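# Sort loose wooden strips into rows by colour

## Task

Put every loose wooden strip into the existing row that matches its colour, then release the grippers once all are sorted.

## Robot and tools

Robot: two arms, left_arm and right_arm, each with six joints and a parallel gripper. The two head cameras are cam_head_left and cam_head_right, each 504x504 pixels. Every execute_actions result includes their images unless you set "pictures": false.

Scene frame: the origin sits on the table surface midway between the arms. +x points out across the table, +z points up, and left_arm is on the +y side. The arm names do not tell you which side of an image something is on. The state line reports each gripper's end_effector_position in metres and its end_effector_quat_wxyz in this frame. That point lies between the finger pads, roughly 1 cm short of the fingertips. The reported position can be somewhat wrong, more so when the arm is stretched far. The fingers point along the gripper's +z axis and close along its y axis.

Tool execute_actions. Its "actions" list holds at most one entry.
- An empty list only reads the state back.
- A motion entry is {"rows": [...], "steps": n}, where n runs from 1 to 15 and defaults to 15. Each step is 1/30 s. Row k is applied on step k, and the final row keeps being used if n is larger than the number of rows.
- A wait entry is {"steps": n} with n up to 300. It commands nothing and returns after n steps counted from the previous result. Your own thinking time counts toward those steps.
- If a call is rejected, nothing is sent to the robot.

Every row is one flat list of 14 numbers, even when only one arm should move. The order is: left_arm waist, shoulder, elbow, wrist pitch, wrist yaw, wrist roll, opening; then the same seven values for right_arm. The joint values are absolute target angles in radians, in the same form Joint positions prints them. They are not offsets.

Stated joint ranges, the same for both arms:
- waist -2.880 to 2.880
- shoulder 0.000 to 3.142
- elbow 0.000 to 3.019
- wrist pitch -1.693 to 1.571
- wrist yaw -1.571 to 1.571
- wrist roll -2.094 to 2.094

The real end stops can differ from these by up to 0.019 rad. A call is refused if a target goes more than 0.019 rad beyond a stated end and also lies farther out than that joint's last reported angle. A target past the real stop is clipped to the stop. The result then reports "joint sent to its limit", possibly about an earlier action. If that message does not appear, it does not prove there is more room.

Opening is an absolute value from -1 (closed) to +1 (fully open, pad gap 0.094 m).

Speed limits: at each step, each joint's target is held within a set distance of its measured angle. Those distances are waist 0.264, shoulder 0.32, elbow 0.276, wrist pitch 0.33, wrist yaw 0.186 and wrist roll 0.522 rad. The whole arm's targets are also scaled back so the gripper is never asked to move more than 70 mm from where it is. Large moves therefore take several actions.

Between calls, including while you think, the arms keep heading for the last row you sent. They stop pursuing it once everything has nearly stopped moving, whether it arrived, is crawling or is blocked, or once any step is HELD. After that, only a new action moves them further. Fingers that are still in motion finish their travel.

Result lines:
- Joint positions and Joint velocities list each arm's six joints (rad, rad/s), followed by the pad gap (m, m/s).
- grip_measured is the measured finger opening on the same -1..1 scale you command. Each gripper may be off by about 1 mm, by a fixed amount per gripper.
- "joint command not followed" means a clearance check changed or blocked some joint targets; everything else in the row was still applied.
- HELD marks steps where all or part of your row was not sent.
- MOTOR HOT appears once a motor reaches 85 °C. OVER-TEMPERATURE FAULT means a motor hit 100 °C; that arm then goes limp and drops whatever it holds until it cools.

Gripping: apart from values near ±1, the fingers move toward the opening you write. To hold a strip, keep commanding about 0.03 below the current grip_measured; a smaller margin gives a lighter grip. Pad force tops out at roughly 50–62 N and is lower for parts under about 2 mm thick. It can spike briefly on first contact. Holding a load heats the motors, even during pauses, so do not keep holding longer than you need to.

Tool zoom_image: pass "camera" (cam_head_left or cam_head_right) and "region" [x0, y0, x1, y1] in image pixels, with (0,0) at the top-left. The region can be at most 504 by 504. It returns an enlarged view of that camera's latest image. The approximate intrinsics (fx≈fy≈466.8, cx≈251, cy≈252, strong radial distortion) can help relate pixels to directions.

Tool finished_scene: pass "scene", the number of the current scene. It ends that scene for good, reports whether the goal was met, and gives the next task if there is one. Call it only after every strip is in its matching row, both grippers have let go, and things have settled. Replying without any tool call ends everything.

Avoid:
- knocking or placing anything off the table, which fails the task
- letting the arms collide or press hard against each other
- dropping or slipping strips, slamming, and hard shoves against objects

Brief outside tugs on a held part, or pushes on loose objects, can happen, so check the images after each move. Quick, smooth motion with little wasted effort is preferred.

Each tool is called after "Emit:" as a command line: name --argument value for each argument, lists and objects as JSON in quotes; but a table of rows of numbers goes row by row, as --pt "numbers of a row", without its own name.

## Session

Emit:
execute_actions --actions '[]'

Emit:
zoom_image --camera "cam_head_left" --region '[120,120,480,340]'

Scene clock: 0.00 s of 5700.00 s.
left_arm: end_effector_position=(+0.0947, +0.4951, +0.1367) grip_measured=+1.000 end_effector_quat_wxyz=(-0.026, -0.112, +0.870, +0.479) | right_arm: end_effector_position=(+0.2332, -0.0834, +0.2376) grip_measured=+1.000 end_effector_quat_wxyz=(+0.002, +0.355, +0.935, +0.003)
Joint positions: left_arm=[ 0.581  0.617  0.336 -0.935 -0.957  0.351  0.094] | right_arm=[ 0.917  1.257  1.183 -1.489  0.002  1.692  0.094]
Joint velocities: left_arm=[-0.005 -0.015 -0.032 -0.007 -0.037  0.022  0.   ] | right_arm=[ 0.005 -0.015 -0.007 -0.007 -0.007  0.022  0.   ]
Motor temperatures (°C, as the motors report them): left_arm=[23 23 26 23 25 22] | right_arm=[23 24 28 24 26 23]

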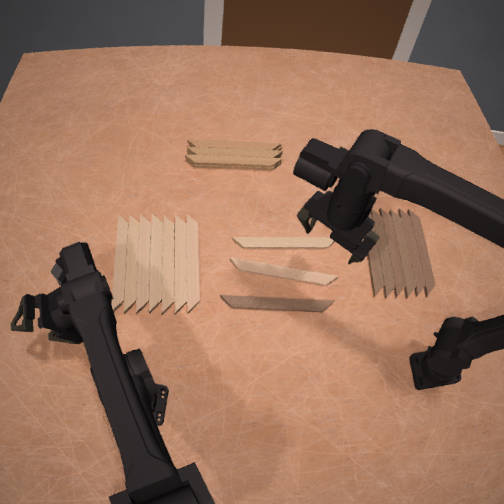

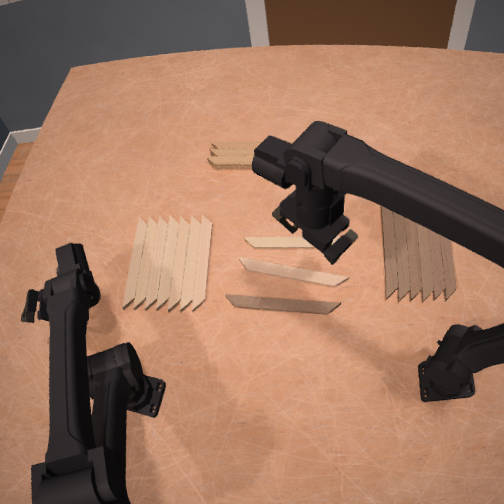

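Region (120, 120, 480, 340) of cam_head_left's 504x504 image, scaled by 1.400, with more detail than that image has.

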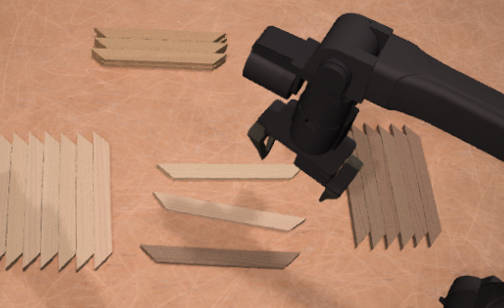

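Emit:
execute_actions --actions '[{"rows":[[-0.2,1.3,0.94,-0.97,0,0.705,0.2,-0.9,1.3,1.0,-1.1,0,0.51,-1]]}]' --pictures false

Emit:
execute_actions --actions '[{"rows":[[-0.756,1.53,0.94,-0.97,0,0.705,0.2,-0.9,1.3,1.0,-1.1,0,0.51,-1]]}]' --pictures false

Emit:
execute_actions --actions '[{"steps":40}]'

Emit:
zoom_image --camera "cam_head_right" --region '[200,200,380,350]'

Scene clock: 6.73 s of 5700.00 s.
left_arm: end_effector_position=(+0.3510, +0.2454, +0.1145) grip_measured=+0.203 end_effector_quat_wxyz=(+0.075, +0.394, +0.909, +0.111) | right_arm: end_effector_position=(+0.4165, -0.3022, +0.1549) grip_measured=-0.986 end_effector_quat_wxyz=(+0.065, +0.301, +0.951, +0.036)
Joint positions: left_arm=[-0.061  1.26   0.831 -0.949 -0.19   0.614  0.057] | right_arm=[ 0.133  1.311  1.002 -1.113 -0.002  0.795  0.001]
Joint velocities: left_arm=[-1.324  0.484  0.672 -0.012  1.722  0.3   -0.   ] | right_arm=[-1.919 -0.005 -0.007  0.09   0.037 -1.223 -0.001]
Motor temperatures (°C, as the motors report them): left_arm=[23 23 28 23 25 22] | right_arm=[23 24 29 24 26 23]
Steps of this call (steps 1 to 90: nothing new was sent; then 3.23 s passed at rest; steps 91 to 105: all 15 steps of this action). Readings (joint positions):
91: left_arm=[0.570 0.630 0.346 -0.940 -0.914 0.377] | right_arm=[0.907 1.256 1.169 -1.457 -0.002 1.650]
92: left_arm=[0.534 0.668 0.368 -0.946 -0.860 0.410] | right_arm=[0.884 1.250 1.145 -1.394 -0.004 1.595]
94: left_arm=[0.439 0.777 0.436 -0.949 -0.756 0.464] | right_arm=[0.804 1.254 1.090 -1.285 -0.004 1.480]
98: left_arm=[0.250 1.008 0.598 -0.949 -0.560 0.538] | right_arm=[0.583 1.287 1.020 -1.166 -0.004 1.221]
105: the state above

Scene clock: 7.23 s of 5700.00 s.
left_arm: end_effector_position=(+0.2065, -0.0222, +0.0426) grip_measured=+0.203 end_effector_quat_wxyz=(-0.004, +0.734, +0.679, -0.002) | right_arm: end_effector_position=(+0.3064, -0.6537, +0.1552) grip_measured=-0.986 end_effector_quat_wxyz=(+0.078, +0.621, +0.780, -0.010)
Joint positions: left_arm=[-0.803  1.534  0.91  -0.954  0.006  0.686  0.057] | right_arm=[-0.845  1.311  1.002 -1.105  0.001  0.549  0.001]
Joint velocities: left_arm=[-0.161 -0.005 -0.007 -0.022  0.139  0.081 -0.001] | right_arm=[-1.665 -0.015 -0.022  0.007  0.081 -0.066  0.001]
Motor temperatures (°C, as the motors report them): left_arm=[23 23 28 23 25 22] | right_arm=[23 24 29 24 26 23]
Steps of this call (steps 1 to 15: all 15 steps of this action). Readings (joint positions):
1: left_arm=[-0.108 1.282 0.851 -0.949 -0.136 0.622] | right_arm=[0.067 1.311 1.002 -1.110 -0.002 0.757]
2: left_arm=[-0.155 1.309 0.872 -0.949 -0.096 0.628] | right_arm=[0.001 1.311 1.002 -1.109 -0.002 0.725]
4: left_arm=[-0.255 1.376 0.900 -0.949 -0.047 0.639] | right_arm=[-0.129 1.311 1.002 -1.107 -0.002 0.673]
8: left_arm=[-0.480 1.488 0.910 -0.949 -0.013 0.657] | right_arm=[-0.392 1.311 1.002 -1.106 -0.001 0.606]
15: the state above

Scene clock: 8.57 s of 5700.00 s.
left_arm: end_effector_position=(+0.2217, -0.0105, +0.0426) grip_measured=+0.203 end_effector_quat_wxyz=(-0.005, +0.720, +0.694, -0.000) | right_arm: end_effector_position=(+0.2876, -0.6709, +0.1552) grip_measured=-0.986 end_effector_quat_wxyz=(+0.077, +0.635, +0.768, -0.014)
Joint positions: left_arm=[-0.755  1.534  0.91  -0.956  0.001  0.693  0.057] | right_arm=[-0.91   1.311  1.002 -1.105  0.002  0.521  0.001]
Joint velocities: left_arm=[-0.005 -0.005 -0.002 -0.007 -0.007  0.037 -0.001] | right_arm=[-0.015  0.015  0.012  0.007 -0.051  0.051 -0.   ]
Motor temperatures (°C, as the motors report them): left_arm=[23 23 28 23 25 22] | right_arm=[23 24 29 24 26 23]
Steps of this call (steps 1 to 30: the robot went on to your last target; steps 31 to 40: nothing new was sent). Readings (joint positions):
1: left_arm=[-0.804 1.534 0.910 -0.955 0.006 0.688] | right_arm=[-0.892 1.311 1.002 -1.105 0.004 0.544]
2: left_arm=[-0.797 1.534 0.910 -0.956 0.005 0.689] | right_arm=[-0.923 1.311 1.002 -1.105 0.006 0.541]
4: left_arm=[-0.778 1.534 0.910 -0.956 0.003 0.691] | right_arm=[-0.939 1.311 1.002 -1.105 0.006 0.535]
8: left_arm=[-0.756 1.534 0.910 -0.956 0.001 0.691] | right_arm=[-0.917 1.311 1.002 -1.105 0.002 0.527]
40: the state above
All arms were judged still, so your last target was given up. Only a new action makes them travel on or press farther. Fingers that are still opening or closing keep moving.

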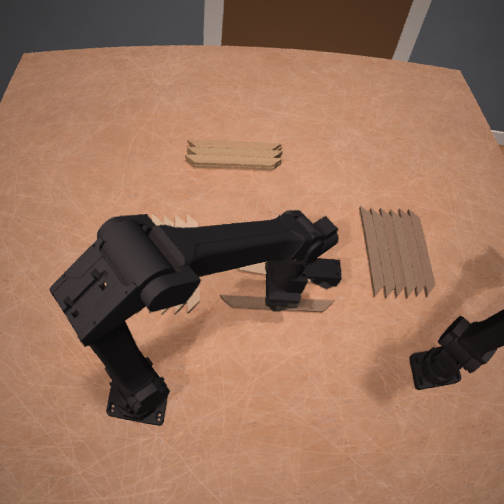

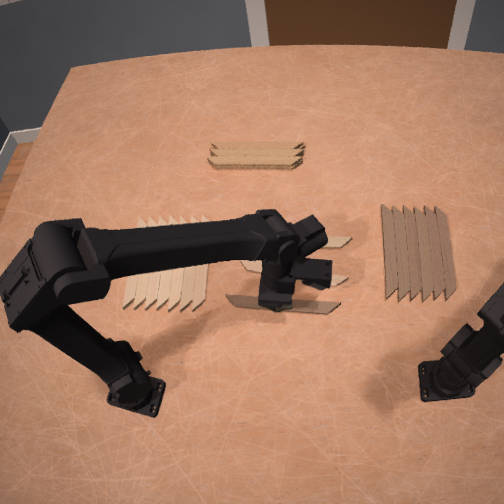

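Region (200, 200, 380, 350) of cam_head_right's 504x504 image, scaled by 2.800, with more detail than that image has.

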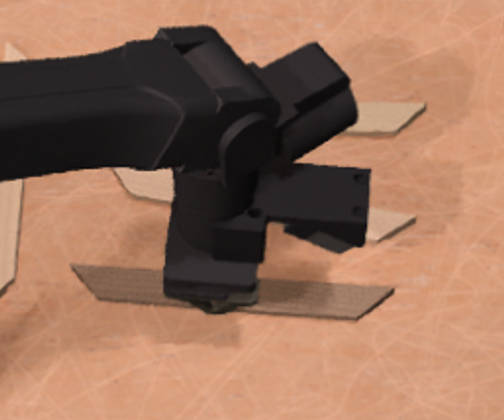

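Emit:
execute_actions --actions '[{"rows":[[-0.785,1.53,0.92,-0.95,0,0.67,0.4,-0.9,1.3,1.0,-1.1,0,0.51,-1],[-0.785,1.54,0.91,-0.94,0,0.67,0.4,-0.9,1.3,1.0,-1.1,0,0.51,-1],[-0.785,1.55,0.9,-0.92,0,0.67,0.4,-0.9,1.3,1.0,-1.1,0,0.51,-1],[-0.785,1.585,0.88,-0.87,0,0.67,0.4,-0.9,1.3,1.0,-1.1,0,0.51,-1]]}]'

Emit:
execute_actions --actions '[{"rows":[[-0.785,1.585,0.88,-0.87,0,0.67,-0.48,-0.9,1.3,1.0,-1.1,0,0.51,-1]]}]'

Scene clock: 14.20 s of 5700.00 s.
left_arm: end_effector_position=(+0.2137, -0.0160, +0.0191) grip_measured=+0.397 end_effector_quat_wxyz=(-0.002, +0.726, +0.688, +0.000) | right_arm: end_effector_position=(+0.2876, -0.6709, +0.1552) grip_measured=-0.986 end_effector_quat_wxyz=(+0.077, +0.635, +0.768, -0.014)
Joint positions: left_arm=[-0.781  1.573  0.879 -0.882  0.     0.683  0.066] | right_arm=[-0.91   1.311  1.002 -1.105  0.002  0.521  0.001]
Joint velocities: left_arm=[-0.005 -0.015  0.032 -0.012  0.007 -0.022 -0.   ] | right_arm=[-0.005 -0.015  0.012 -0.007  0.066 -0.007  0.001]
Motor temperatures (°C, as the motors report them): left_arm=[23 23 29 23 25 22] | right_arm=[23 24 30 24 26 23]
Steps of this call (steps 1 to 90: nothing new was sent; then 2.13 s passed at rest; steps 91 to 105: all 15 steps of this action). Readings (joint positions):
91: left_arm=[-0.757 1.534 0.910 -0.956 0.001 0.691] | right_arm=[-0.910 1.311 1.002 -1.105 0.002 0.521]
92: left_arm=[-0.760 1.534 0.910 -0.956 0.001 0.689] | right_arm=[-0.910 1.311 1.002 -1.105 0.002 0.521]
94: left_arm=[-0.770 1.536 0.904 -0.935 0.001 0.687] | right_arm=[-0.910 1.311 1.002 -1.105 0.002 0.521]
98: left_arm=[-0.781 1.560 0.886 -0.889 0.001 0.685] | right_arm=[-0.910 1.311 1.002 -1.105 0.002 0.521]
105: the state above

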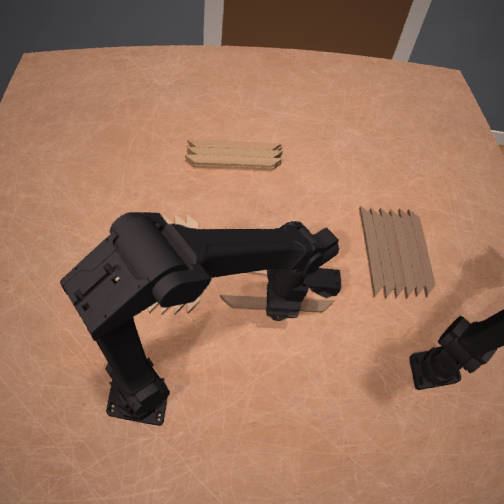

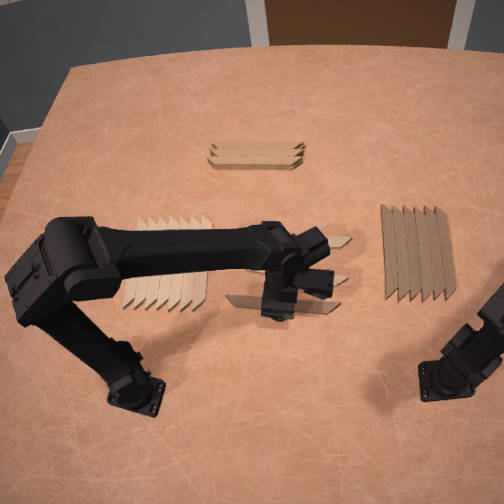

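Scene clock: 14.70 s of 5700.00 s.
left_arm: end_effector_position=(+0.2139, -0.0159, +0.0191) grip_measured=-0.436 end_effector_quat_wxyz=(-0.002, +0.725, +0.688, +0.001) | right_arm: end_effector_position=(+0.2876, -0.6709, +0.1552) grip_measured=-0.986 end_effector_quat_wxyz=(+0.077, +0.635, +0.768, -0.014)
Joint positions: left_arm=[-0.781  1.573  0.879 -0.882 -0.001  0.682  0.027] | right_arm=[-0.91   1.311  1.002 -1.105  0.002  0.521  0.001]
Joint velocities: left_arm=[-0.005  0.015 -0.007  0.002  0.022 -0.037 -0.001] | right_arm=[ 0.005 -0.015 -0.017 -0.012  0.095  0.007 -0.   ]
Motor temperatures (°C, as the motors report them): left_arm=[23 23 29 23 25 22] | right_arm=[23 24 30 24 26 23]
Steps of this call (steps 1 to 15: all 15 steps of this action). Readings (joint positions):
1: left_arm=[-0.781 1.573 0.879 -0.882 -0.001 0.683] | right_arm=[-0.910 1.311 1.002 -1.105 0.002 0.521]
2: left_arm=[-0.781 1.573 0.879 -0.882 -0.001 0.683] | right_arm=[-0.910 1.311 1.002 -1.105 0.002 0.521]
4: left_arm=[-0.781 1.573 0.879 -0.882 -0.001 0.682] | right_arm=[-0.910 1.311 1.002 -1.105 0.002 0.521]
8: left_arm=[-0.781 1.573 0.879 -0.882 -0.001 0.682] | right_arm=[-0.910 1.311 1.002 -1.105 0.002 0.521]
15: the state above

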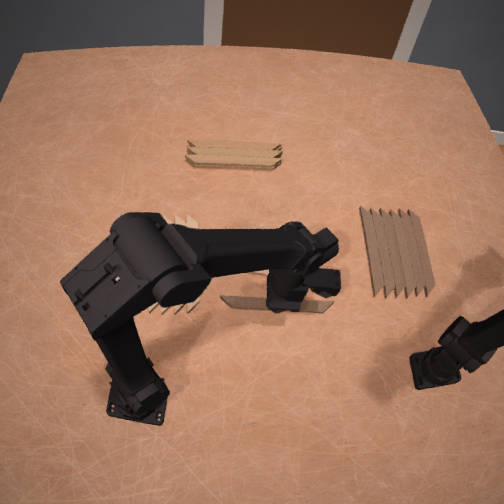

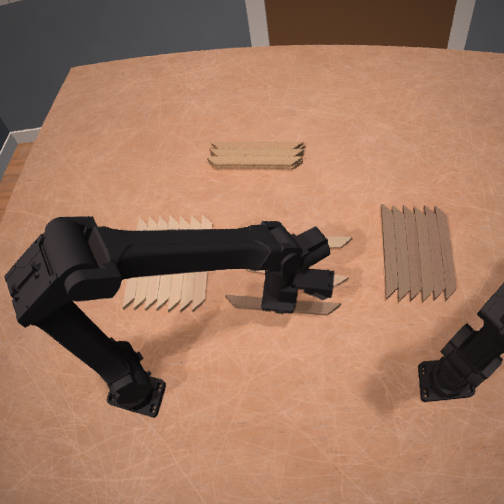

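Emit:
execute_actions --actions '[{"rows":[[-0.785,1.53,1.0,-1.02,0,0.67,-0.48,-0.9,1.3,1.0,-1.1,0,0.51,-1]]}]' --pictures false

Emit:
execute_actions --actions '[{"rows":[[-0.785,1.72,1.32,-1.15,0,-0.98,-0.48,-0.9,1.3,1.0,-1.1,0,0.51,-1]]}]' --pictures false

Emit:
execute_actions --actions '[{"rows":[[-0.785,1.98,1.63,-1.195,0,-0.98,-0.48,-0.9,1.3,1.0,-1.1,0,0.51,-1]]}]' --pictures false

Emit:
execute_actions --actions '[{"steps":15}]'

Scene clock: 22.97 s of 5700.00 s.
left_arm: end_effector_position=(+0.2249, -0.0309, +0.0649) grip_measured=-0.436 end_effector_quat_wxyz=(+0.005, +0.725, +0.688, -0.000) | right_arm: end_effector_position=(+0.2876, -0.6709, +0.1552) grip_measured=-0.986 end_effector_quat_wxyz=(+0.077, +0.635, +0.768, -0.014)
Joint positions: left_arm=[-0.781  1.53   0.976 -1.006 -0.001  0.682  0.027] | right_arm=[-0.91   1.311  1.002 -1.105  0.002  0.521  0.001]
Joint velocities: left_arm=[-0.005 -0.015  0.027  0.002 -0.022 -0.066  0.   ] | right_arm=[-0.024 -0.005 -0.012 -0.007 -0.081 -0.037 -0.   ]
Motor temperatures (°C, as the motors report them): left_arm=[23 23 28 23 25 22] | right_arm=[23 25 30 24 26 23]
Steps of this call (steps 1 to 15: the robot went on to your last target; steps 16 to 90: nothing new was sent; then 4.77 s passed at rest; steps 91 to 105: all 15 steps of this action). Readings (joint positions):
91: left_arm=[-0.781 1.572 0.889 -0.907 -0.001 0.682] | right_arm=[-0.910 1.311 1.002 -1.105 0.002 0.521]
92: left_arm=[-0.781 1.572 0.904 -0.949 -0.001 0.682] | right_arm=[-0.910 1.311 1.002 -1.105 0.002 0.521]
94: left_arm=[-0.781 1.562 0.936 -0.990 -0.001 0.682] | right_arm=[-0.910 1.311 1.002 -1.105 0.002 0.521]
98: left_arm=[-0.781 1.537 0.974 -1.001 -0.001 0.682] | right_arm=[-0.910 1.311 1.002 -1.105 0.002 0.521]
105: the state above

Scene clock: 23.47 s of 5700.00 s.
left_arm: end_effector_position=(+0.2825, -0.1100, +0.0934) grip_measured=-0.436 end_effector_quat_wxyz=(+0.006, +0.132, +0.991, -0.006) | right_arm: end_effector_position=(+0.2876, -0.6709, +0.1552) grip_measured=-0.986 end_effector_quat_wxyz=(+0.077, +0.635, +0.768, -0.014)
Joint positions: left_arm=[-0.781  1.724  1.305 -1.136 -0.001 -0.676  0.027] | right_arm=[-0.91   1.311  1.002 -1.105  0.002  0.521  0.001]
Joint velocities: left_arm=[-0.034  0.005 -0.007 -0.017 -0.037 -1.941  0.   ] | right_arm=[-0.005  0.005 -0.012  0.002  0.051  0.051 -0.001]
Motor temperatures (°C, as the motors report them): left_arm=[23 23 29 23 25 22] | right_arm=[23 25 30 24 26 23]
Steps of this call (steps 1 to 15: all 15 steps of this action). Readings (joint positions):
1: left_arm=[-0.781 1.544 0.998 -1.037 -0.001 0.614] | right_arm=[-0.910 1.311 1.002 -1.105 0.002 0.521]
2: left_arm=[-0.781 1.576 1.045 -1.083 -0.001 0.532] | right_arm=[-0.910 1.311 1.002 -1.105 0.002 0.521]
4: left_arm=[-0.781 1.652 1.161 -1.116 -0.001 0.369] | right_arm=[-0.910 1.311 1.002 -1.105 0.002 0.521]
8: left_arm=[-0.781 1.727 1.303 -1.122 -0.001 -0.022] | right_arm=[-0.910 1.311 1.002 -1.105 0.002 0.521]
15: the state above

Scene clock: 23.97 s of 5700.00 s.
left_arm: end_effector_position=(+0.3390, -0.1875, +0.0623) grip_measured=-0.436 end_effector_quat_wxyz=(+0.003, -0.007, +1.000, -0.004) | right_arm: end_effector_position=(+0.2876, -0.6709, +0.1552) grip_measured=-0.986 end_effector_quat_wxyz=(+0.077, +0.635, +0.768, -0.014)
Joint positions: left_arm=[-0.781  1.989  1.612 -1.183 -0.001 -0.955  0.027] | right_arm=[-0.91   1.311  1.002 -1.105  0.002  0.521  0.001]
Joint velocities: left_arm=[-0.024  0.005  0.017  0.007  0.037 -0.125  0.   ] | right_arm=[-0.005 -0.015 -0.007 -0.002 -0.007  0.007  0.001]
Motor temperatures (°C, as the motors report them): left_arm=[23 23 29 23 25 22] | right_arm=[23 25 30 24 26 23]
Steps of this call (steps 1 to 15: all 15 steps of this action). Readings (joint positions):
1: left_arm=[-0.781 1.738 1.324 -1.151 -0.001 -0.724] | right_arm=[-0.910 1.311 1.002 -1.105 0.002 0.521]
2: left_arm=[-0.781 1.770 1.372 -1.172 -0.001 -0.761] | right_arm=[-0.910 1.311 1.002 -1.105 0.002 0.521]
4: left_arm=[-0.781 1.864 1.497 -1.181 -0.001 -0.827] | right_arm=[-0.910 1.311 1.002 -1.105 0.002 0.521]
8: left_arm=[-0.781 1.978 1.616 -1.181 -0.001 -0.909] | right_arm=[-0.910 1.311 1.002 -1.105 0.002 0.521]
15: the state above

Scene clock: 24.47 s of 5700.00 s.
left_arm: end_effector_position=(+0.3390, -0.1875, +0.0623) grip_measured=-0.436 end_effector_quat_wxyz=(+0.003, -0.013, +1.000, -0.004) | right_arm: end_effector_position=(+0.2876, -0.6709, +0.1552) grip_measured=-0.986 end_effector_quat_wxyz=(+0.077, +0.635, +0.768, -0.014)
Joint positions: left_arm=[-0.781  1.989  1.612 -1.183 -0.001 -0.967  0.027] | right_arm=[-0.91   1.311  1.002 -1.105  0.002  0.521  0.001]
Joint velocities: left_arm=[-0.005  0.005 -0.007  0.007 -0.051  0.037  0.001] | right_arm=[-0.005 -0.024  0.002  0.007 -0.007  0.051 -0.   ]
Motor temperatures (°C, as the motors report them): left_arm=[23 23 29 23 25 22] | right_arm=[23 25 30 24 26 23]
Steps of this call (steps 1 to 15: the robot went on to your last target). Readings (joint positions):
1: left_arm=[-0.781 1.989 1.612 -1.183 -0.001 -0.958] | right_arm=[-0.910 1.311 1.002 -1.105 0.002 0.521]
2: left_arm=[-0.781 1.989 1.612 -1.183 -0.001 -0.960] | right_arm=[-0.910 1.311 1.002 -1.105 0.002 0.521]
4: left_arm=[-0.781 1.989 1.612 -1.183 -0.001 -0.962] | right_arm=[-0.910 1.311 1.002 -1.105 0.002 0.521]
8: left_arm=[-0.781 1.989 1.612 -1.183 -0.001 -0.965] | right_arm=[-0.910 1.311 1.002 -1.105 0.002 0.521]
15: the state above

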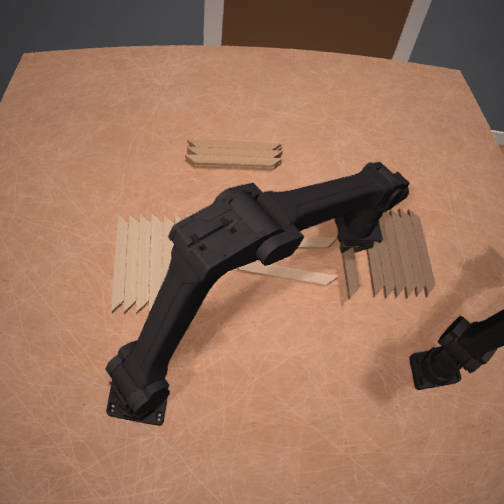

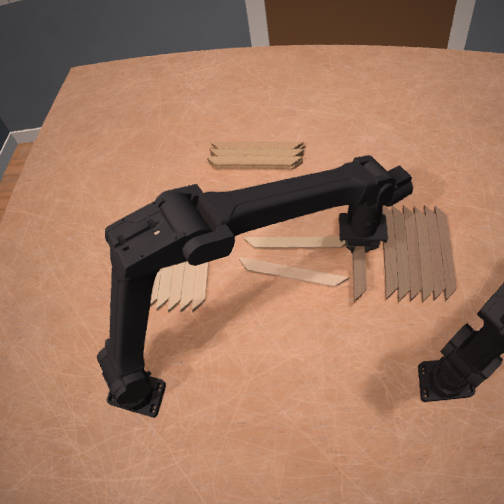

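Emit:
execute_actions --actions '[{"rows":[[-0.785,2.095,1.705,-1.145,0,-1.02,-0.48,-0.9,1.3,1.0,-1.1,0,0.51,-1]]}]'

Emit:
zoom_image --camera "cam_head_right" --region '[320,180,480,320]'

Scene clock: 27.40 s of 5700.00 s.
left_arm: end_effector_position=(+0.3472, -0.2118, +0.0292) grip_measured=-0.436 end_effector_quat_wxyz=(+0.002, -0.027, +1.000, -0.004) | right_arm: end_effector_position=(+0.2876, -0.6709, +0.1552) grip_measured=-0.986 end_effector_quat_wxyz=(+0.077, +0.635, +0.768, -0.014)
Joint positions: left_arm=[-0.792  2.085  1.677 -1.153  0.002 -1.006  0.027] | right_arm=[-0.91   1.311  1.002 -1.105  0.002  0.521  0.001]
Joint velocities: left_arm=[-0.005 -0.005 -0.012 -0.012 -0.007 -0.022  0.   ] | right_arm=[-0.015 -0.005  0.002 -0.007 -0.095 -0.037 -0.001]
Motor temperatures (°C, as the motors report them): left_arm=[23 24 29 23 25 22] | right_arm=[23 25 30 24 26 23]
Steps of this call (steps 1 to 45: the robot went on to your last target; steps 46 to 73: nothing new was sent; steps 74 to 88: all 15 steps of this action). Readings (joint positions):
74: left_arm=[-0.792 1.999 1.597 -1.190 0.002 -0.975] | right_arm=[-0.910 1.311 1.002 -1.105 0.002 0.521]
75: left_arm=[-0.792 2.012 1.618 -1.186 0.002 -0.982] | right_arm=[-0.910 1.311 1.002 -1.105 0.002 0.521]
77: left_arm=[-0.792 2.046 1.662 -1.166 0.002 -0.991] | right_arm=[-0.910 1.311 1.002 -1.105 0.002 0.521]
81: left_arm=[-0.792 2.079 1.677 -1.153 0.002 -1.000] | right_arm=[-0.910 1.311 1.002 -1.105 0.002 0.521]
88: the state above

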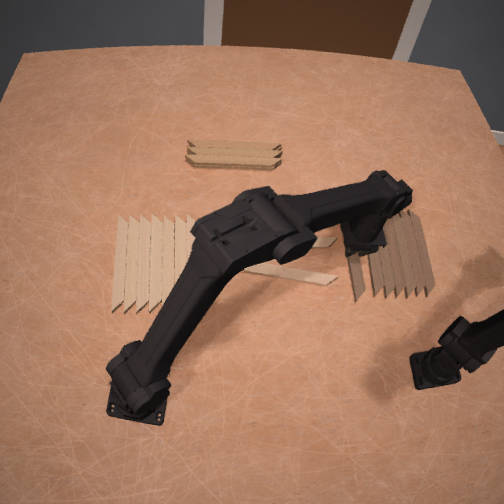

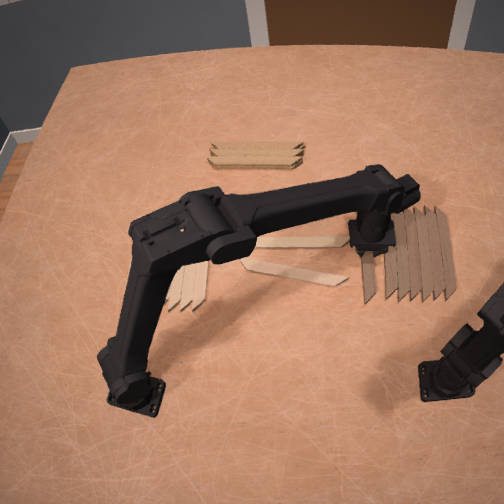

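Region (320, 180, 480, 320) of cam_head_right's 504x504 image, scaled by 3.150, with more detail than that image has; it fills the top 441 rows of this view, and the rest is white.

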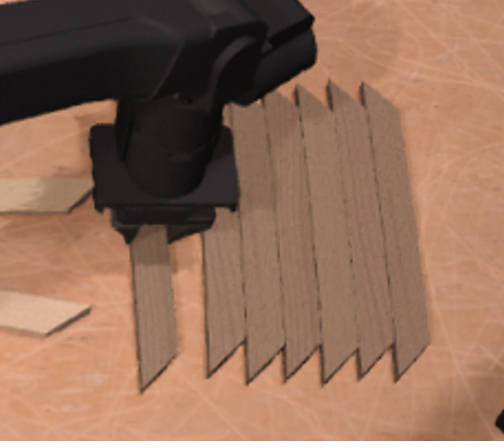

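Need x +1 cm.

Emit:
execute_actions --actions '[{"rows":[[-0.762,2.098,1.705,-1.115,0,-0.96,-0.48,-0.9,1.3,1.0,-1.1,0,0.51,-1]]}]'

Emit:
zoom_image --camera "cam_head_right" --region '[320,180,480,320]'

Scene clock: 32.33 s of 5700.00 s.
left_arm: end_effector_position=(+0.3629, -0.2068, +0.0293) grip_measured=-0.436 end_effector_quat_wxyz=(+0.008, -0.024, +1.000, -0.013) | right_arm: end_effector_position=(+0.2876, -0.6709, +0.1552) grip_measured=-0.986 end_effector_quat_wxyz=(+0.077, +0.635, +0.768, -0.014)
Joint positions: left_arm=[-0.767  2.085  1.677 -1.132  0.003 -0.976  0.027] | right_arm=[-0.91   1.311  1.002 -1.105  0.002  0.521  0.001]
Joint velocities: left_arm=[-0.005 -0.005 -0.012 -0.002  0.037  0.066  0.001] | right_arm=[-0.005 -0.015 -0.012 -0.002 -0.037 -0.007 -0.001]
Motor temperatures (°C, as the motors report them): left_arm=[23 24 30 23 25 22] | right_arm=[23 25 30 24 26 23]
Steps of this call (steps 1 to 15: the robot went on to your last target; steps 16 to 90: nothing new was sent; then 1.43 s passed at rest; steps 91 to 105: all 15 steps of this action). Readings (joint positions):
91: left_arm=[-0.791 2.085 1.677 -1.150 0.003 -1.003] | right_arm=[-0.910 1.311 1.002 -1.105 0.002 0.521]
92: left_arm=[-0.790 2.085 1.677 -1.144 0.003 -0.996] | right_arm=[-0.910 1.311 1.002 -1.105 0.002 0.521]
94: left_arm=[-0.784 2.085 1.677 -1.136 0.003 -0.987] | right_arm=[-0.910 1.311 1.002 -1.105 0.002 0.521]
98: left_arm=[-0.771 2.085 1.677 -1.132 0.003 -0.980] | right_arm=[-0.910 1.311 1.002 -1.105 0.002 0.521]
105: the state above

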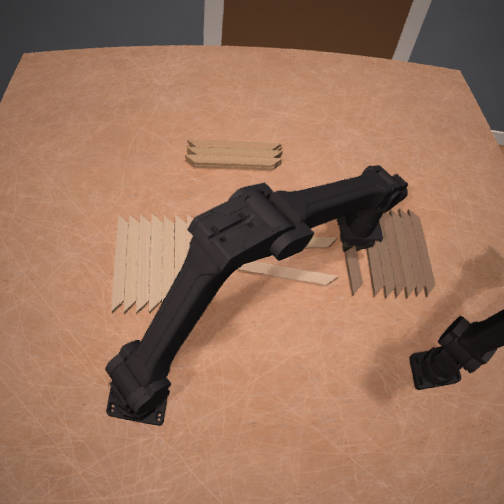

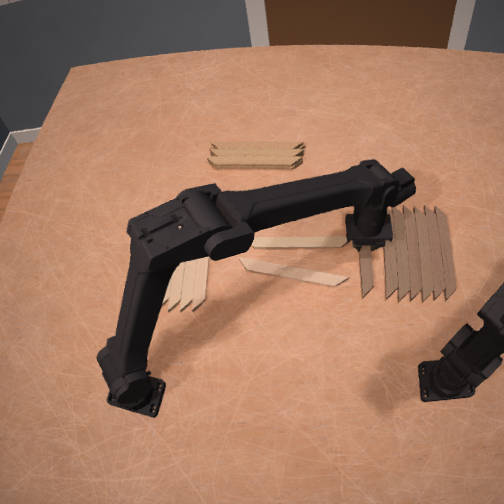

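Region (320, 180, 480, 320) of cam_head_right's 504x504 image, scaled by 3.150, with more detail than that image has; it fills the top 441 rows of this view, and the rest is white.

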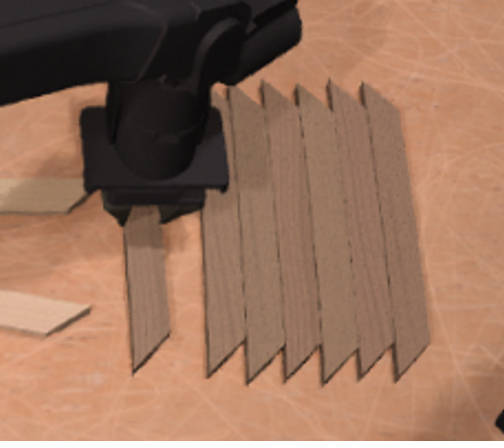

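Emit:
execute_actions --actions '[{"rows":[[-0.782,2.108,1.7,-1.115,0,-0.96,-0.48,-0.9,1.3,1.0,-1.1,0,0.51,-1]]}]' --pictures false

Emit:
execute_actions --actions '[{"rows":[[-0.782,2.108,1.7,-1.115,0,-0.96,-0.15,-0.9,1.3,1.0,-1.1,0,0.51,-1]],"steps":8}]' --pictures false

Emit:
execute_actions --actions '[{"rows":[[-0.782,2.02,1.75,-1.22,0,-0.96,-0.15,-0.9,1.3,1.0,-1.1,0,0.51,-1]]}]' --pictures false

Emit:
execute_actions --actions '[{"rows":[[-0.7,1.78,1.4,-1.15,0,0.96,0.3,-0.9,1.3,1.0,-1.1,0,0.51,-1]]}]' --pictures false

Emit:
execute_actions --actions '[{"rows":[[-0.648,1.645,1.09,-0.99,0,0.96,0.3,-0.9,1.3,1.0,-1.1,0,0.51,-1]]}]' --pictures false

Emit:
execute_actions --actions '[{"steps":12}]'

Scene clock: 38.93 s of 5700.00 s.
left_arm: end_effector_position=(+0.3615, -0.2080, +0.0293) grip_measured=-0.436 end_effector_quat_wxyz=(+0.008, -0.021, +1.000, -0.013) | right_arm: end_effector_position=(+0.2876, -0.6709, +0.1552) grip_measured=-0.986 end_effector_quat_wxyz=(+0.077, +0.635, +0.768, -0.014)
Joint positions: left_arm=[-0.77   2.085  1.677 -1.131  0.003 -0.972  0.027] | right_arm=[-0.91   1.311  1.002 -1.105  0.002  0.521  0.001]
Joint velocities: left_arm=[ 0.005 -0.024 -0.002 -0.002  0.037 -0.007  0.001] | right_arm=[-0.005 -0.015  0.012 -0.007  0.007  0.007 -0.001]
Motor temperatures (°C, as the motors report them): left_arm=[23 25 30 23 25 22] | right_arm=[23 25 30 24 26 23]
Steps of this call (steps 1 to 15: the robot went on to your last target; steps 16 to 90: nothing new was sent; then 3.10 s passed at rest; steps 91 to 105: all 15 steps of this action). Readings (joint positions):
91: left_arm=[-0.768 2.085 1.677 -1.131 0.003 -0.975] | right_arm=[-0.910 1.311 1.002 -1.105 0.002 0.521]
92: left_arm=[-0.768 2.085 1.677 -1.131 0.003 -0.975] | right_arm=[-0.910 1.311 1.002 -1.105 0.002 0.521]
94: left_arm=[-0.769 2.085 1.677 -1.131 0.003 -0.973] | right_arm=[-0.910 1.311 1.002 -1.105 0.002 0.521]
98: left_arm=[-0.770 2.085 1.677 -1.131 0.003 -0.972] | right_arm=[-0.910 1.311 1.002 -1.105 0.002 0.521]
105: the state above

Scene clock: 39.20 s of 5700.00 s.
left_arm: end_effector_position=(+0.3605, -0.2094, +0.0293) grip_measured=-0.153 end_effector_quat_wxyz=(+0.009, -0.019, +1.000, -0.014) | right_arm: end_effector_position=(+0.2876, -0.6709, +0.1552) grip_measured=-0.986 end_effector_quat_wxyz=(+0.077, +0.635, +0.768, -0.014)
Joint positions: left_arm=[-0.773  2.085  1.677 -1.13   0.002 -0.972  0.04 ] | right_arm=[-0.91   1.311  1.002 -1.105  0.002  0.521  0.001]
Joint velocities: left_arm=[-0.024  0.005 -0.017 -0.012 -0.066  0.007  0.   ] | right_arm=[-0.005 -0.015  0.002  0.012  0.037 -0.066 -0.   ]
Motor temperatures (°C, as the motors report them): left_arm=[23 25 30 23 25 22] | right_arm=[23 25 30 24 26 23]
Steps of this call (steps 1 to 8: all 8 steps of this action). Readings (joint positions):
1: left_arm=[-0.771 2.085 1.677 -1.131 0.002 -0.972] | right_arm=[-0.910 1.311 1.002 -1.105 0.002 0.521]
2: left_arm=[-0.771 2.085 1.677 -1.130 0.002 -0.972] | right_arm=[-0.910 1.311 1.002 -1.105 0.002 0.521]
4: left_arm=[-0.771 2.085 1.677 -1.130 0.002 -0.972] | right_arm=[-0.910 1.311 1.002 -1.105 0.002 0.521]
8: the state above

Scene clock: 39.70 s of 5700.00 s.
left_arm: end_effector_position=(+0.3614, -0.2115, +0.0860) grip_measured=-0.153 end_effector_quat_wxyz=(+0.019, -0.019, +0.999, -0.028) | right_arm: end_effector_position=(+0.2876, -0.6709, +0.1552) grip_measured=-0.986 end_effector_quat_wxyz=(+0.077, +0.635, +0.768, -0.014)
Joint positions: left_arm=[-0.774  2.016  1.719 -1.205  0.002 -0.971  0.04 ] | right_arm=[-0.91   1.311  1.002 -1.105  0.002  0.521  0.001]
Joint velocities: left_arm=[ 0.005 -0.005  0.012 -0.007 -0.051 -0.007 -0.001] | right_arm=[-0.005 -0.005  0.007 -0.017 -0.066  0.037 -0.   ]
Motor temperatures (°C, as the motors report them): left_arm=[23 25 30 23 25 22] | right_arm=[23 25 30 24 26 23]
Steps of this call (steps 1 to 15: all 15 steps of this action). Readings (joint positions):
1: left_arm=[-0.773 2.084 1.681 -1.144 0.002 -0.971] | right_arm=[-0.910 1.311 1.002 -1.105 0.002 0.521]
2: left_arm=[-0.774 2.082 1.685 -1.168 0.002 -0.971] | right_arm=[-0.910 1.311 1.002 -1.105 0.002 0.521]
4: left_arm=[-0.774 2.068 1.691 -1.195 0.002 -0.971] | right_arm=[-0.910 1.311 1.002 -1.105 0.002 0.521]
8: left_arm=[-0.774 2.036 1.707 -1.205 0.002 -0.971] | right_arm=[-0.910 1.311 1.002 -1.105 0.002 0.521]
15: the state above

Scene clock: 40.20 s of 5700.00 s.
left_arm: end_effector_position=(+0.3320, -0.0985, +0.0990) grip_measured=+0.298 end_effector_quat_wxyz=(+0.011, +0.589, +0.808, -0.002) | right_arm: end_effector_position=(+0.2876, -0.6709, +0.1552) grip_measured=-0.986 end_effector_quat_wxyz=(+0.077, +0.635, +0.768, -0.014)
Joint positions: left_arm=[-0.691  1.767  1.381 -1.162  0.     0.409  0.061] | right_arm=[-0.91   1.311  1.002 -1.105  0.002  0.521  0.001]
Joint velocities: left_arm=[-0.024  0.015 -0.007 -0.002 -0.051  2.718  0.   ] | right_arm=[-0.015 -0.005  0.002  0.012 -0.125  0.081  0.   ]
Motor temperatures (°C, as the motors report them): left_arm=[23 25 30 23 25 22] | right_arm=[23 25 30 24 26 23]
Steps of this call (steps 1 to 15: all 15 steps of this action). Readings (joint positions):
1: left_arm=[-0.771 2.002 1.690 -1.189 0.002 -0.913] | right_arm=[-0.910 1.311 1.002 -1.105 0.002 0.521]
2: left_arm=[-0.768 1.967 1.625 -1.170 0.002 -0.841] | right_arm=[-0.910 1.311 1.002 -1.105 0.002 0.521]
4: left_arm=[-0.750 1.882 1.481 -1.165 0.002 -0.667] | right_arm=[-0.910 1.311 1.002 -1.105 0.002 0.521]
8: left_arm=[-0.701 1.785 1.378 -1.165 0.001 -0.276] | right_arm=[-0.910 1.311 1.002 -1.105 0.002 0.521]
15: the state above

Scene clock: 40.70 s of 5700.00 s.
left_arm: end_effector_position=(+0.2870, -0.0193, +0.0472) grip_measured=+0.298 end_effector_quat_wxyz=(-0.008, +0.763, +0.646, -0.001) | right_arm: end_effector_position=(+0.2876, -0.6709, +0.1552) grip_measured=-0.986 end_effector_quat_wxyz=(+0.077, +0.635, +0.768, -0.014)
Joint positions: left_arm=[-0.648  1.645  1.063 -1.004  0.001  0.928  0.061] | right_arm=[-0.91   1.311  1.002 -1.105  0.002  0.521  0.001]
Joint velocities: left_arm=[-0.005  0.005 -0.037  0.012  0.007  0.183 -0.001] | right_arm=[-0.015 -0.005 -0.017 -0.002  0.051 -0.007 -0.001]
Motor temperatures (°C, as the motors report them): left_arm=[23 25 30 23 25 22] | right_arm=[23 25 30 24 26 23]
Steps of this call (steps 1 to 15: all 15 steps of this action). Readings (joint positions):
1: left_arm=[-0.690 1.755 1.351 -1.125 0.000 0.496] | right_arm=[-0.910 1.311 1.002 -1.105 0.002 0.521]
2: left_arm=[-0.688 1.725 1.288 -1.069 0.001 0.572] | right_arm=[-0.910 1.311 1.002 -1.105 0.002 0.521]
4: left_arm=[-0.676 1.666 1.153 -1.027 0.001 0.706] | right_arm=[-0.910 1.311 1.002 -1.105 0.002 0.521]
8: left_arm=[-0.650 1.645 1.062 -1.023 0.001 0.850] | right_arm=[-0.910 1.311 1.002 -1.105 0.002 0.521]
15: the state above

Scene clock: 41.10 s of 5700.00 s.
left_arm: end_effector_position=(+0.2870, -0.0193, +0.0472) grip_measured=+0.298 end_effector_quat_wxyz=(-0.008, +0.769, +0.639, -0.001) | right_arm: end_effector_position=(+0.2876, -0.6709, +0.1552) grip_measured=-0.986 end_effector_quat_wxyz=(+0.077, +0.635, +0.768, -0.014)
Joint positions: left_arm=[-0.648  1.645  1.063 -1.004  0.001  0.946  0.061] | right_arm=[-0.91   1.311  1.002 -1.105  0.002  0.521  0.001]
Joint velocities: left_arm=[ 0.005  0.005 -0.002 -0.002  0.081 -0.022 -0.001] | right_arm=[ 0.005 -0.015 -0.017 -0.022  0.066 -0.007 -0.001]
Motor temperatures (°C, as the motors report them): left_arm=[23 25 30 23 25 22] | right_arm=[23 25 30 24 26 23]
Steps of this call (steps 1 to 12: the robot went on to your last target). Readings (joint positions):
1: left_arm=[-0.648 1.645 1.063 -1.004 0.001 0.931] | right_arm=[-0.910 1.311 1.002 -1.105 0.002 0.521]
2: left_arm=[-0.648 1.645 1.063 -1.004 0.001 0.935] | right_arm=[-0.910 1.311 1.002 -1.105 0.002 0.521]
4: left_arm=[-0.648 1.645 1.063 -1.004 0.001 0.939] | right_arm=[-0.910 1.311 1.002 -1.105 0.002 0.521]
8: left_arm=[-0.648 1.645 1.063 -1.004 0.001 0.944] | right_arm=[-0.910 1.311 1.002 -1.105 0.002 0.521]
12: the state above

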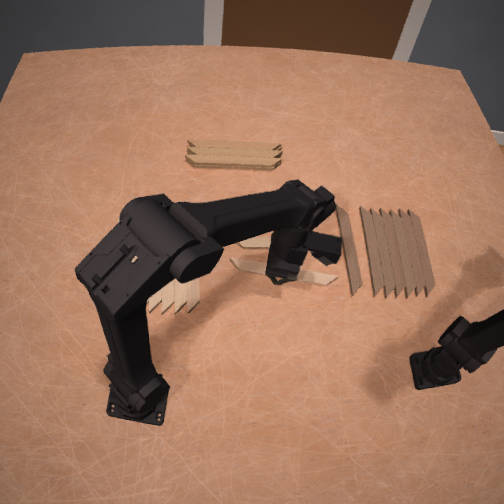

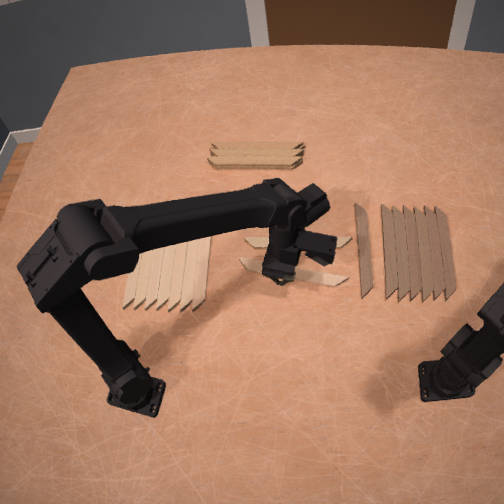

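Emit:
execute_actions --actions '[{"rows":[[-0.648,1.707,1.04,-0.905,0,0.96,0.3,-0.9,1.3,1.0,-1.1,0,0.51,-1]]}]' --pictures false

Emit:
execute_actions --actions '[{"rows":[[-0.648,1.707,1.04,-0.905,0,0.96,-0.48,-0.9,1.3,1.0,-1.1,0,0.51,-1]]}]' --pictures false

Emit:
execute_actions --actions '[{"rows":[[-0.648,1.6,1.08,-1.03,0,0.96,-0.48,-0.9,1.3,1.0,-1.1,0,0.51,-1]]}]' --pictures false

Emit:
execute_actions --actions '[{"rows":[[-0.31,1.45,0.87,-0.95,0,-0.48,-0.48,-0.9,1.3,1.0,-1.1,0,0.51,-1]]}]' --pictures false

Emit:
execute_actions --actions '[{"steps":15}]' --pictures false

Emit:
execute_actions --actions '[{"rows":[[-0.31,1.525,0.815,-0.86,0,-0.48,-0.48,-0.9,1.3,1.0,-1.1,0,0.51,-1]]}]'

Emit:
zoom_image --camera "cam_head_right" --region '[120,180,300,330]'

Scene clock: 47.73 s of 5700.00 s.
left_arm: end_effector_position=(+0.2922, -0.0245, +0.0210) grip_measured=+0.298 end_effector_quat_wxyz=(+0.002, +0.770, +0.638, +0.000) | right_arm: end_effector_position=(+0.2876, -0.6709, +0.1552) grip_measured=-0.986 end_effector_quat_wxyz=(+0.077, +0.635, +0.768, -0.014)
Joint positions: left_arm=[-0.648  1.692  1.042 -0.916 -0.     0.95   0.061] | right_arm=[-0.91   1.311  1.002 -1.105  0.002  0.521  0.001]
Joint velocities: left_arm=[ 0.005 -0.005  0.002  0.002 -0.022 -0.051 -0.001] | right_arm=[ 0.005 -0.015  0.002 -0.007 -0.051  0.022  0.   ]
Motor temperatures (°C, as the motors report them): left_arm=[23 24 30 23 25 22] | right_arm=[23 25 31 24 26 23]
Steps of this call (steps 1 to 30: the robot went on to your last target; steps 31 to 90: nothing new was sent; then 3.13 s passed at rest; steps 91 to 105: all 15 steps of this action). Readings (joint positions):
91: left_arm=[-0.648 1.647 1.059 -0.988 0.001 0.948] | right_arm=[-0.910 1.311 1.002 -1.105 0.002 0.521]
92: left_arm=[-0.648 1.651 1.055 -0.962 0.001 0.948] | right_arm=[-0.910 1.311 1.002 -1.105 0.002 0.521]
94: left_arm=[-0.648 1.668 1.050 -0.932 0.001 0.948] | right_arm=[-0.910 1.311 1.002 -1.105 0.002 0.521]
98: left_arm=[-0.648 1.693 1.042 -0.920 0.000 0.949] | right_arm=[-0.910 1.311 1.002 -1.105 0.002 0.521]
105: the state above

Scene clock: 48.23 s of 5700.00 s.
left_arm: end_effector_position=(+0.2922, -0.0245, +0.0208) grip_measured=-0.436 end_effector_quat_wxyz=(+0.002, +0.770, +0.638, +0.000) | right_arm: end_effector_position=(+0.2876, -0.6709, +0.1552) grip_measured=-0.986 end_effector_quat_wxyz=(+0.077, +0.635, +0.768, -0.014)
Joint positions: left_arm=[-0.648  1.692  1.041 -0.915 -0.     0.95   0.026] | right_arm=[-0.91   1.311  1.002 -1.105  0.002  0.521  0.001]
Joint velocities: left_arm=[ 0.005  0.005 -0.017 -0.002 -0.007 -0.022 -0.001] | right_arm=[-0.015  0.005 -0.007  0.017  0.095 -0.007  0.   ]
Motor temperatures (°C, as the motors report them): left_arm=[23 24 30 23 25 22] | right_arm=[23 25 31 24 26 23]
Steps of this call (steps 1 to 15: all 15 steps of this action). Readings (joint positions):
1: left_arm=[-0.648 1.692 1.042 -0.916 -0.000 0.950] | right_arm=[-0.910 1.311 1.002 -1.105 0.002 0.521]
2: left_arm=[-0.648 1.692 1.042 -0.916 -0.001 0.950] | right_arm=[-0.910 1.311 1.002 -1.105 0.002 0.521]
4: left_arm=[-0.648 1.692 1.041 -0.915 -0.000 0.950] | right_arm=[-0.910 1.311 1.002 -1.105 0.002 0.521]
8: left_arm=[-0.648 1.692 1.041 -0.915 -0.000 0.950] | right_arm=[-0.910 1.311 1.002 -1.105 0.002 0.521]
15: the state above

Scene clock: 48.73 s of 5700.00 s.
left_arm: end_effector_position=(+0.2835, -0.0154, +0.0641) grip_measured=-0.436 end_effector_quat_wxyz=(+0.005, +0.770, +0.638, +0.001) | right_arm: end_effector_position=(+0.2876, -0.6709, +0.1552) grip_measured=-0.986 end_effector_quat_wxyz=(+0.077, +0.635, +0.768, -0.014)
Joint positions: left_arm=[-0.648  1.593  1.05  -1.017 -0.     0.95   0.026] | right_arm=[-0.91   1.311  1.002 -1.105  0.002  0.521  0.001]
Joint velocities: left_arm=[ 0.005 -0.005  0.017 -0.002 -0.007 -0.051 -0.   ] | right_arm=[-0.015 -0.015 -0.017 -0.007  0.022  0.037  0.   ]
Motor temperatures (°C, as the motors report them): left_arm=[23 24 30 23 25 22] | right_arm=[23 25 31 24 26 23]
Steps of this call (steps 1 to 15: all 15 steps of this action). Readings (joint positions):
1: left_arm=[-0.648 1.688 1.043 -0.932 -0.000 0.950] | right_arm=[-0.910 1.311 1.002 -1.105 0.002 0.521]
2: left_arm=[-0.648 1.679 1.043 -0.962 -0.000 0.950] | right_arm=[-0.910 1.311 1.002 -1.105 0.002 0.521]
4: left_arm=[-0.648 1.650 1.043 -1.002 -0.000 0.950] | right_arm=[-0.910 1.311 1.002 -1.105 0.002 0.521]
8: left_arm=[-0.648 1.599 1.046 -1.016 -0.000 0.950] | right_arm=[-0.910 1.311 1.002 -1.105 0.002 0.521]
15: the state above

Scene clock: 49.23 s of 5700.00 s.
left_arm: end_effector_position=(+0.3178, +0.1328, +0.0553) grip_measured=-0.436 end_effector_quat_wxyz=(+0.007, +0.107, +0.994, -0.001) | right_arm: end_effector_position=(+0.2876, -0.6709, +0.1552) grip_measured=-0.986 end_effector_quat_wxyz=(+0.077, +0.635, +0.768, -0.014)
Joint positions: left_arm=[-0.295  1.458  0.865 -0.965 -0.002 -0.241  0.026] | right_arm=[-0.91   1.311  1.002 -1.105  0.002  0.521  0.001]
Joint velocities: left_arm=[-0.259 -0.015 -0.002  0.007  0.022 -1.473  0.001] | right_arm=[-0.005 -0.005  0.012  0.002  0.022  0.022  0.   ]
Motor temperatures (°C, as the motors report them): left_arm=[23 24 30 23 25 22] | right_arm=[23 25 31 24 26 23]
Steps of this call (steps 1 to 15: all 15 steps of this action). Readings (joint positions):
1: left_arm=[-0.638 1.588 1.037 -1.008 0.005 0.907] | right_arm=[-0.910 1.311 1.002 -1.105 0.002 0.521]
2: left_arm=[-0.618 1.573 1.011 -0.992 0.008 0.850] | right_arm=[-0.910 1.311 1.002 -1.105 0.002 0.521]
4: left_arm=[-0.538 1.534 0.950 -0.982 0.008 0.733] | right_arm=[-0.910 1.311 1.002 -1.105 0.002 0.521]
8: left_arm=[-0.320 1.474 0.872 -0.971 -0.003 0.371] | right_arm=[-0.910 1.311 1.002 -1.105 0.002 0.521]
15: the state above

Scene clock: 49.73 s of 5700.00 s.
left_arm: end_effector_position=(+0.3154, +0.1280, +0.0553) grip_measured=-0.436 end_effector_quat_wxyz=(+0.006, +0.005, +1.000, -0.002) | right_arm: end_effector_position=(+0.2876, -0.6709, +0.1552) grip_measured=-0.986 end_effector_quat_wxyz=(+0.077, +0.635, +0.768, -0.014)
Joint positions: left_arm=[-0.309  1.458  0.865 -0.965 -0.001 -0.46   0.026] | right_arm=[-0.91   1.311  1.002 -1.105  0.002  0.521  0.001]
Joint velocities: left_arm=[-0.015  0.005 -0.007  0.002 -0.007 -0.066  0.001] | right_arm=[ 0.015 -0.005 -0.012  0.007 -0.037  0.037 -0.001]
Motor temperatures (°C, as the motors report them): left_arm=[23 24 30 23 25 22] | right_arm=[23 25 31 24 26 23]
Steps of this call (steps 1 to 15: the robot went on to your last target). Readings (joint positions):
1: left_arm=[-0.302 1.458 0.865 -0.965 -0.002 -0.287] | right_arm=[-0.910 1.311 1.002 -1.105 0.002 0.521]
2: left_arm=[-0.306 1.458 0.865 -0.965 -0.001 -0.323] | right_arm=[-0.910 1.311 1.002 -1.105 0.002 0.521]
4: left_arm=[-0.309 1.458 0.865 -0.965 -0.001 -0.375] | right_arm=[-0.910 1.311 1.002 -1.105 0.002 0.521]
8: left_arm=[-0.309 1.458 0.865 -0.965 -0.001 -0.430] | right_arm=[-0.910 1.311 1.002 -1.105 0.002 0.521]
15: the state above

Scene clock: 50.23 s of 5700.00 s.
left_arm: end_effector_position=(+0.3083, +0.1315, +0.0186) grip_measured=-0.436 end_effector_quat_wxyz=(-0.003, +0.001, +1.000, +0.002) | right_arm: end_effector_position=(+0.2876, -0.6709, +0.1552) grip_measured=-0.986 end_effector_quat_wxyz=(+0.077, +0.635, +0.768, -0.014)
Joint positions: left_arm=[-0.309  1.518  0.812 -0.871 -0.001 -0.467  0.026] | right_arm=[-0.91   1.311  1.002 -1.105  0.002  0.521  0.001]
Joint velocities: left_arm=[-0.015 -0.015  0.002 -0.017 -0.051 -0.066 -0.   ] | right_arm=[ 0.024 -0.005  0.007  0.002  0.007 -0.051 -0.001]
Motor temperatures (°C, as the motors report them): left_arm=[23 24 30 23 25 22] | right_arm=[23 25 31 24 26 23]
Steps of this call (steps 1 to 15: all 15 steps of this action). Readings (joint positions):
1: left_arm=[-0.309 1.460 0.859 -0.946 -0.001 -0.461] | right_arm=[-0.910 1.311 1.002 -1.105 0.002 0.521]
2: left_arm=[-0.309 1.464 0.849 -0.916 -0.001 -0.462] | right_arm=[-0.910 1.311 1.002 -1.105 0.002 0.521]
4: left_arm=[-0.309 1.487 0.831 -0.885 -0.001 -0.464] | right_arm=[-0.910 1.311 1.002 -1.105 0.002 0.521]
8: left_arm=[-0.309 1.518 0.812 -0.875 -0.001 -0.466] | right_arm=[-0.910 1.311 1.002 -1.105 0.002 0.521]
15: the state above

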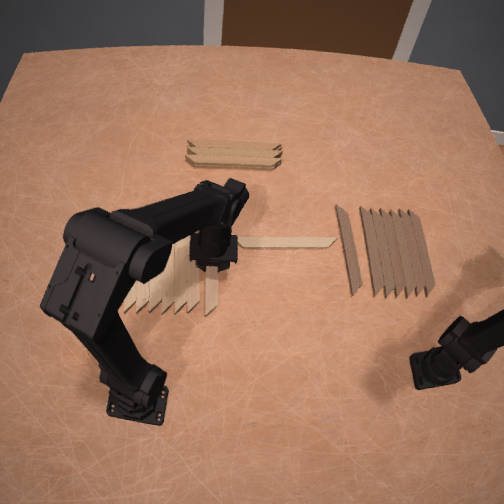

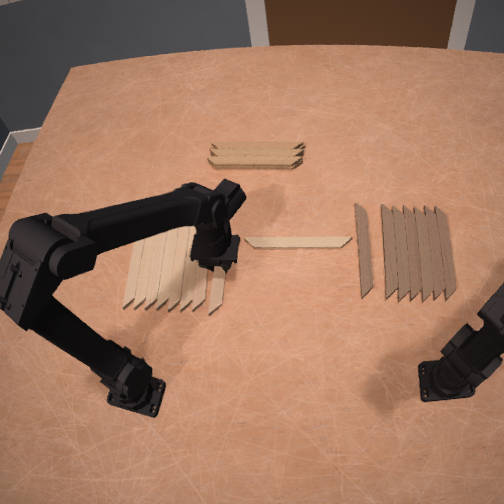

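Region (120, 180, 300, 330) of cam_head_right's 504x504 image, scaled by 2.800, with more detail than that image has.

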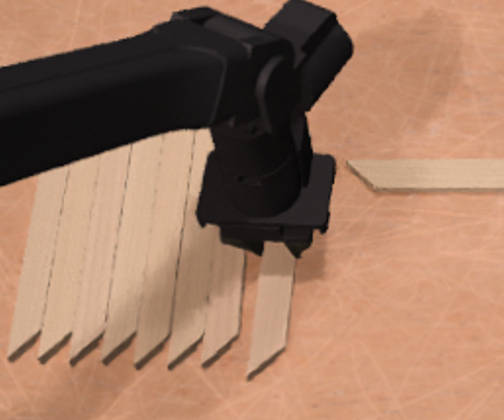

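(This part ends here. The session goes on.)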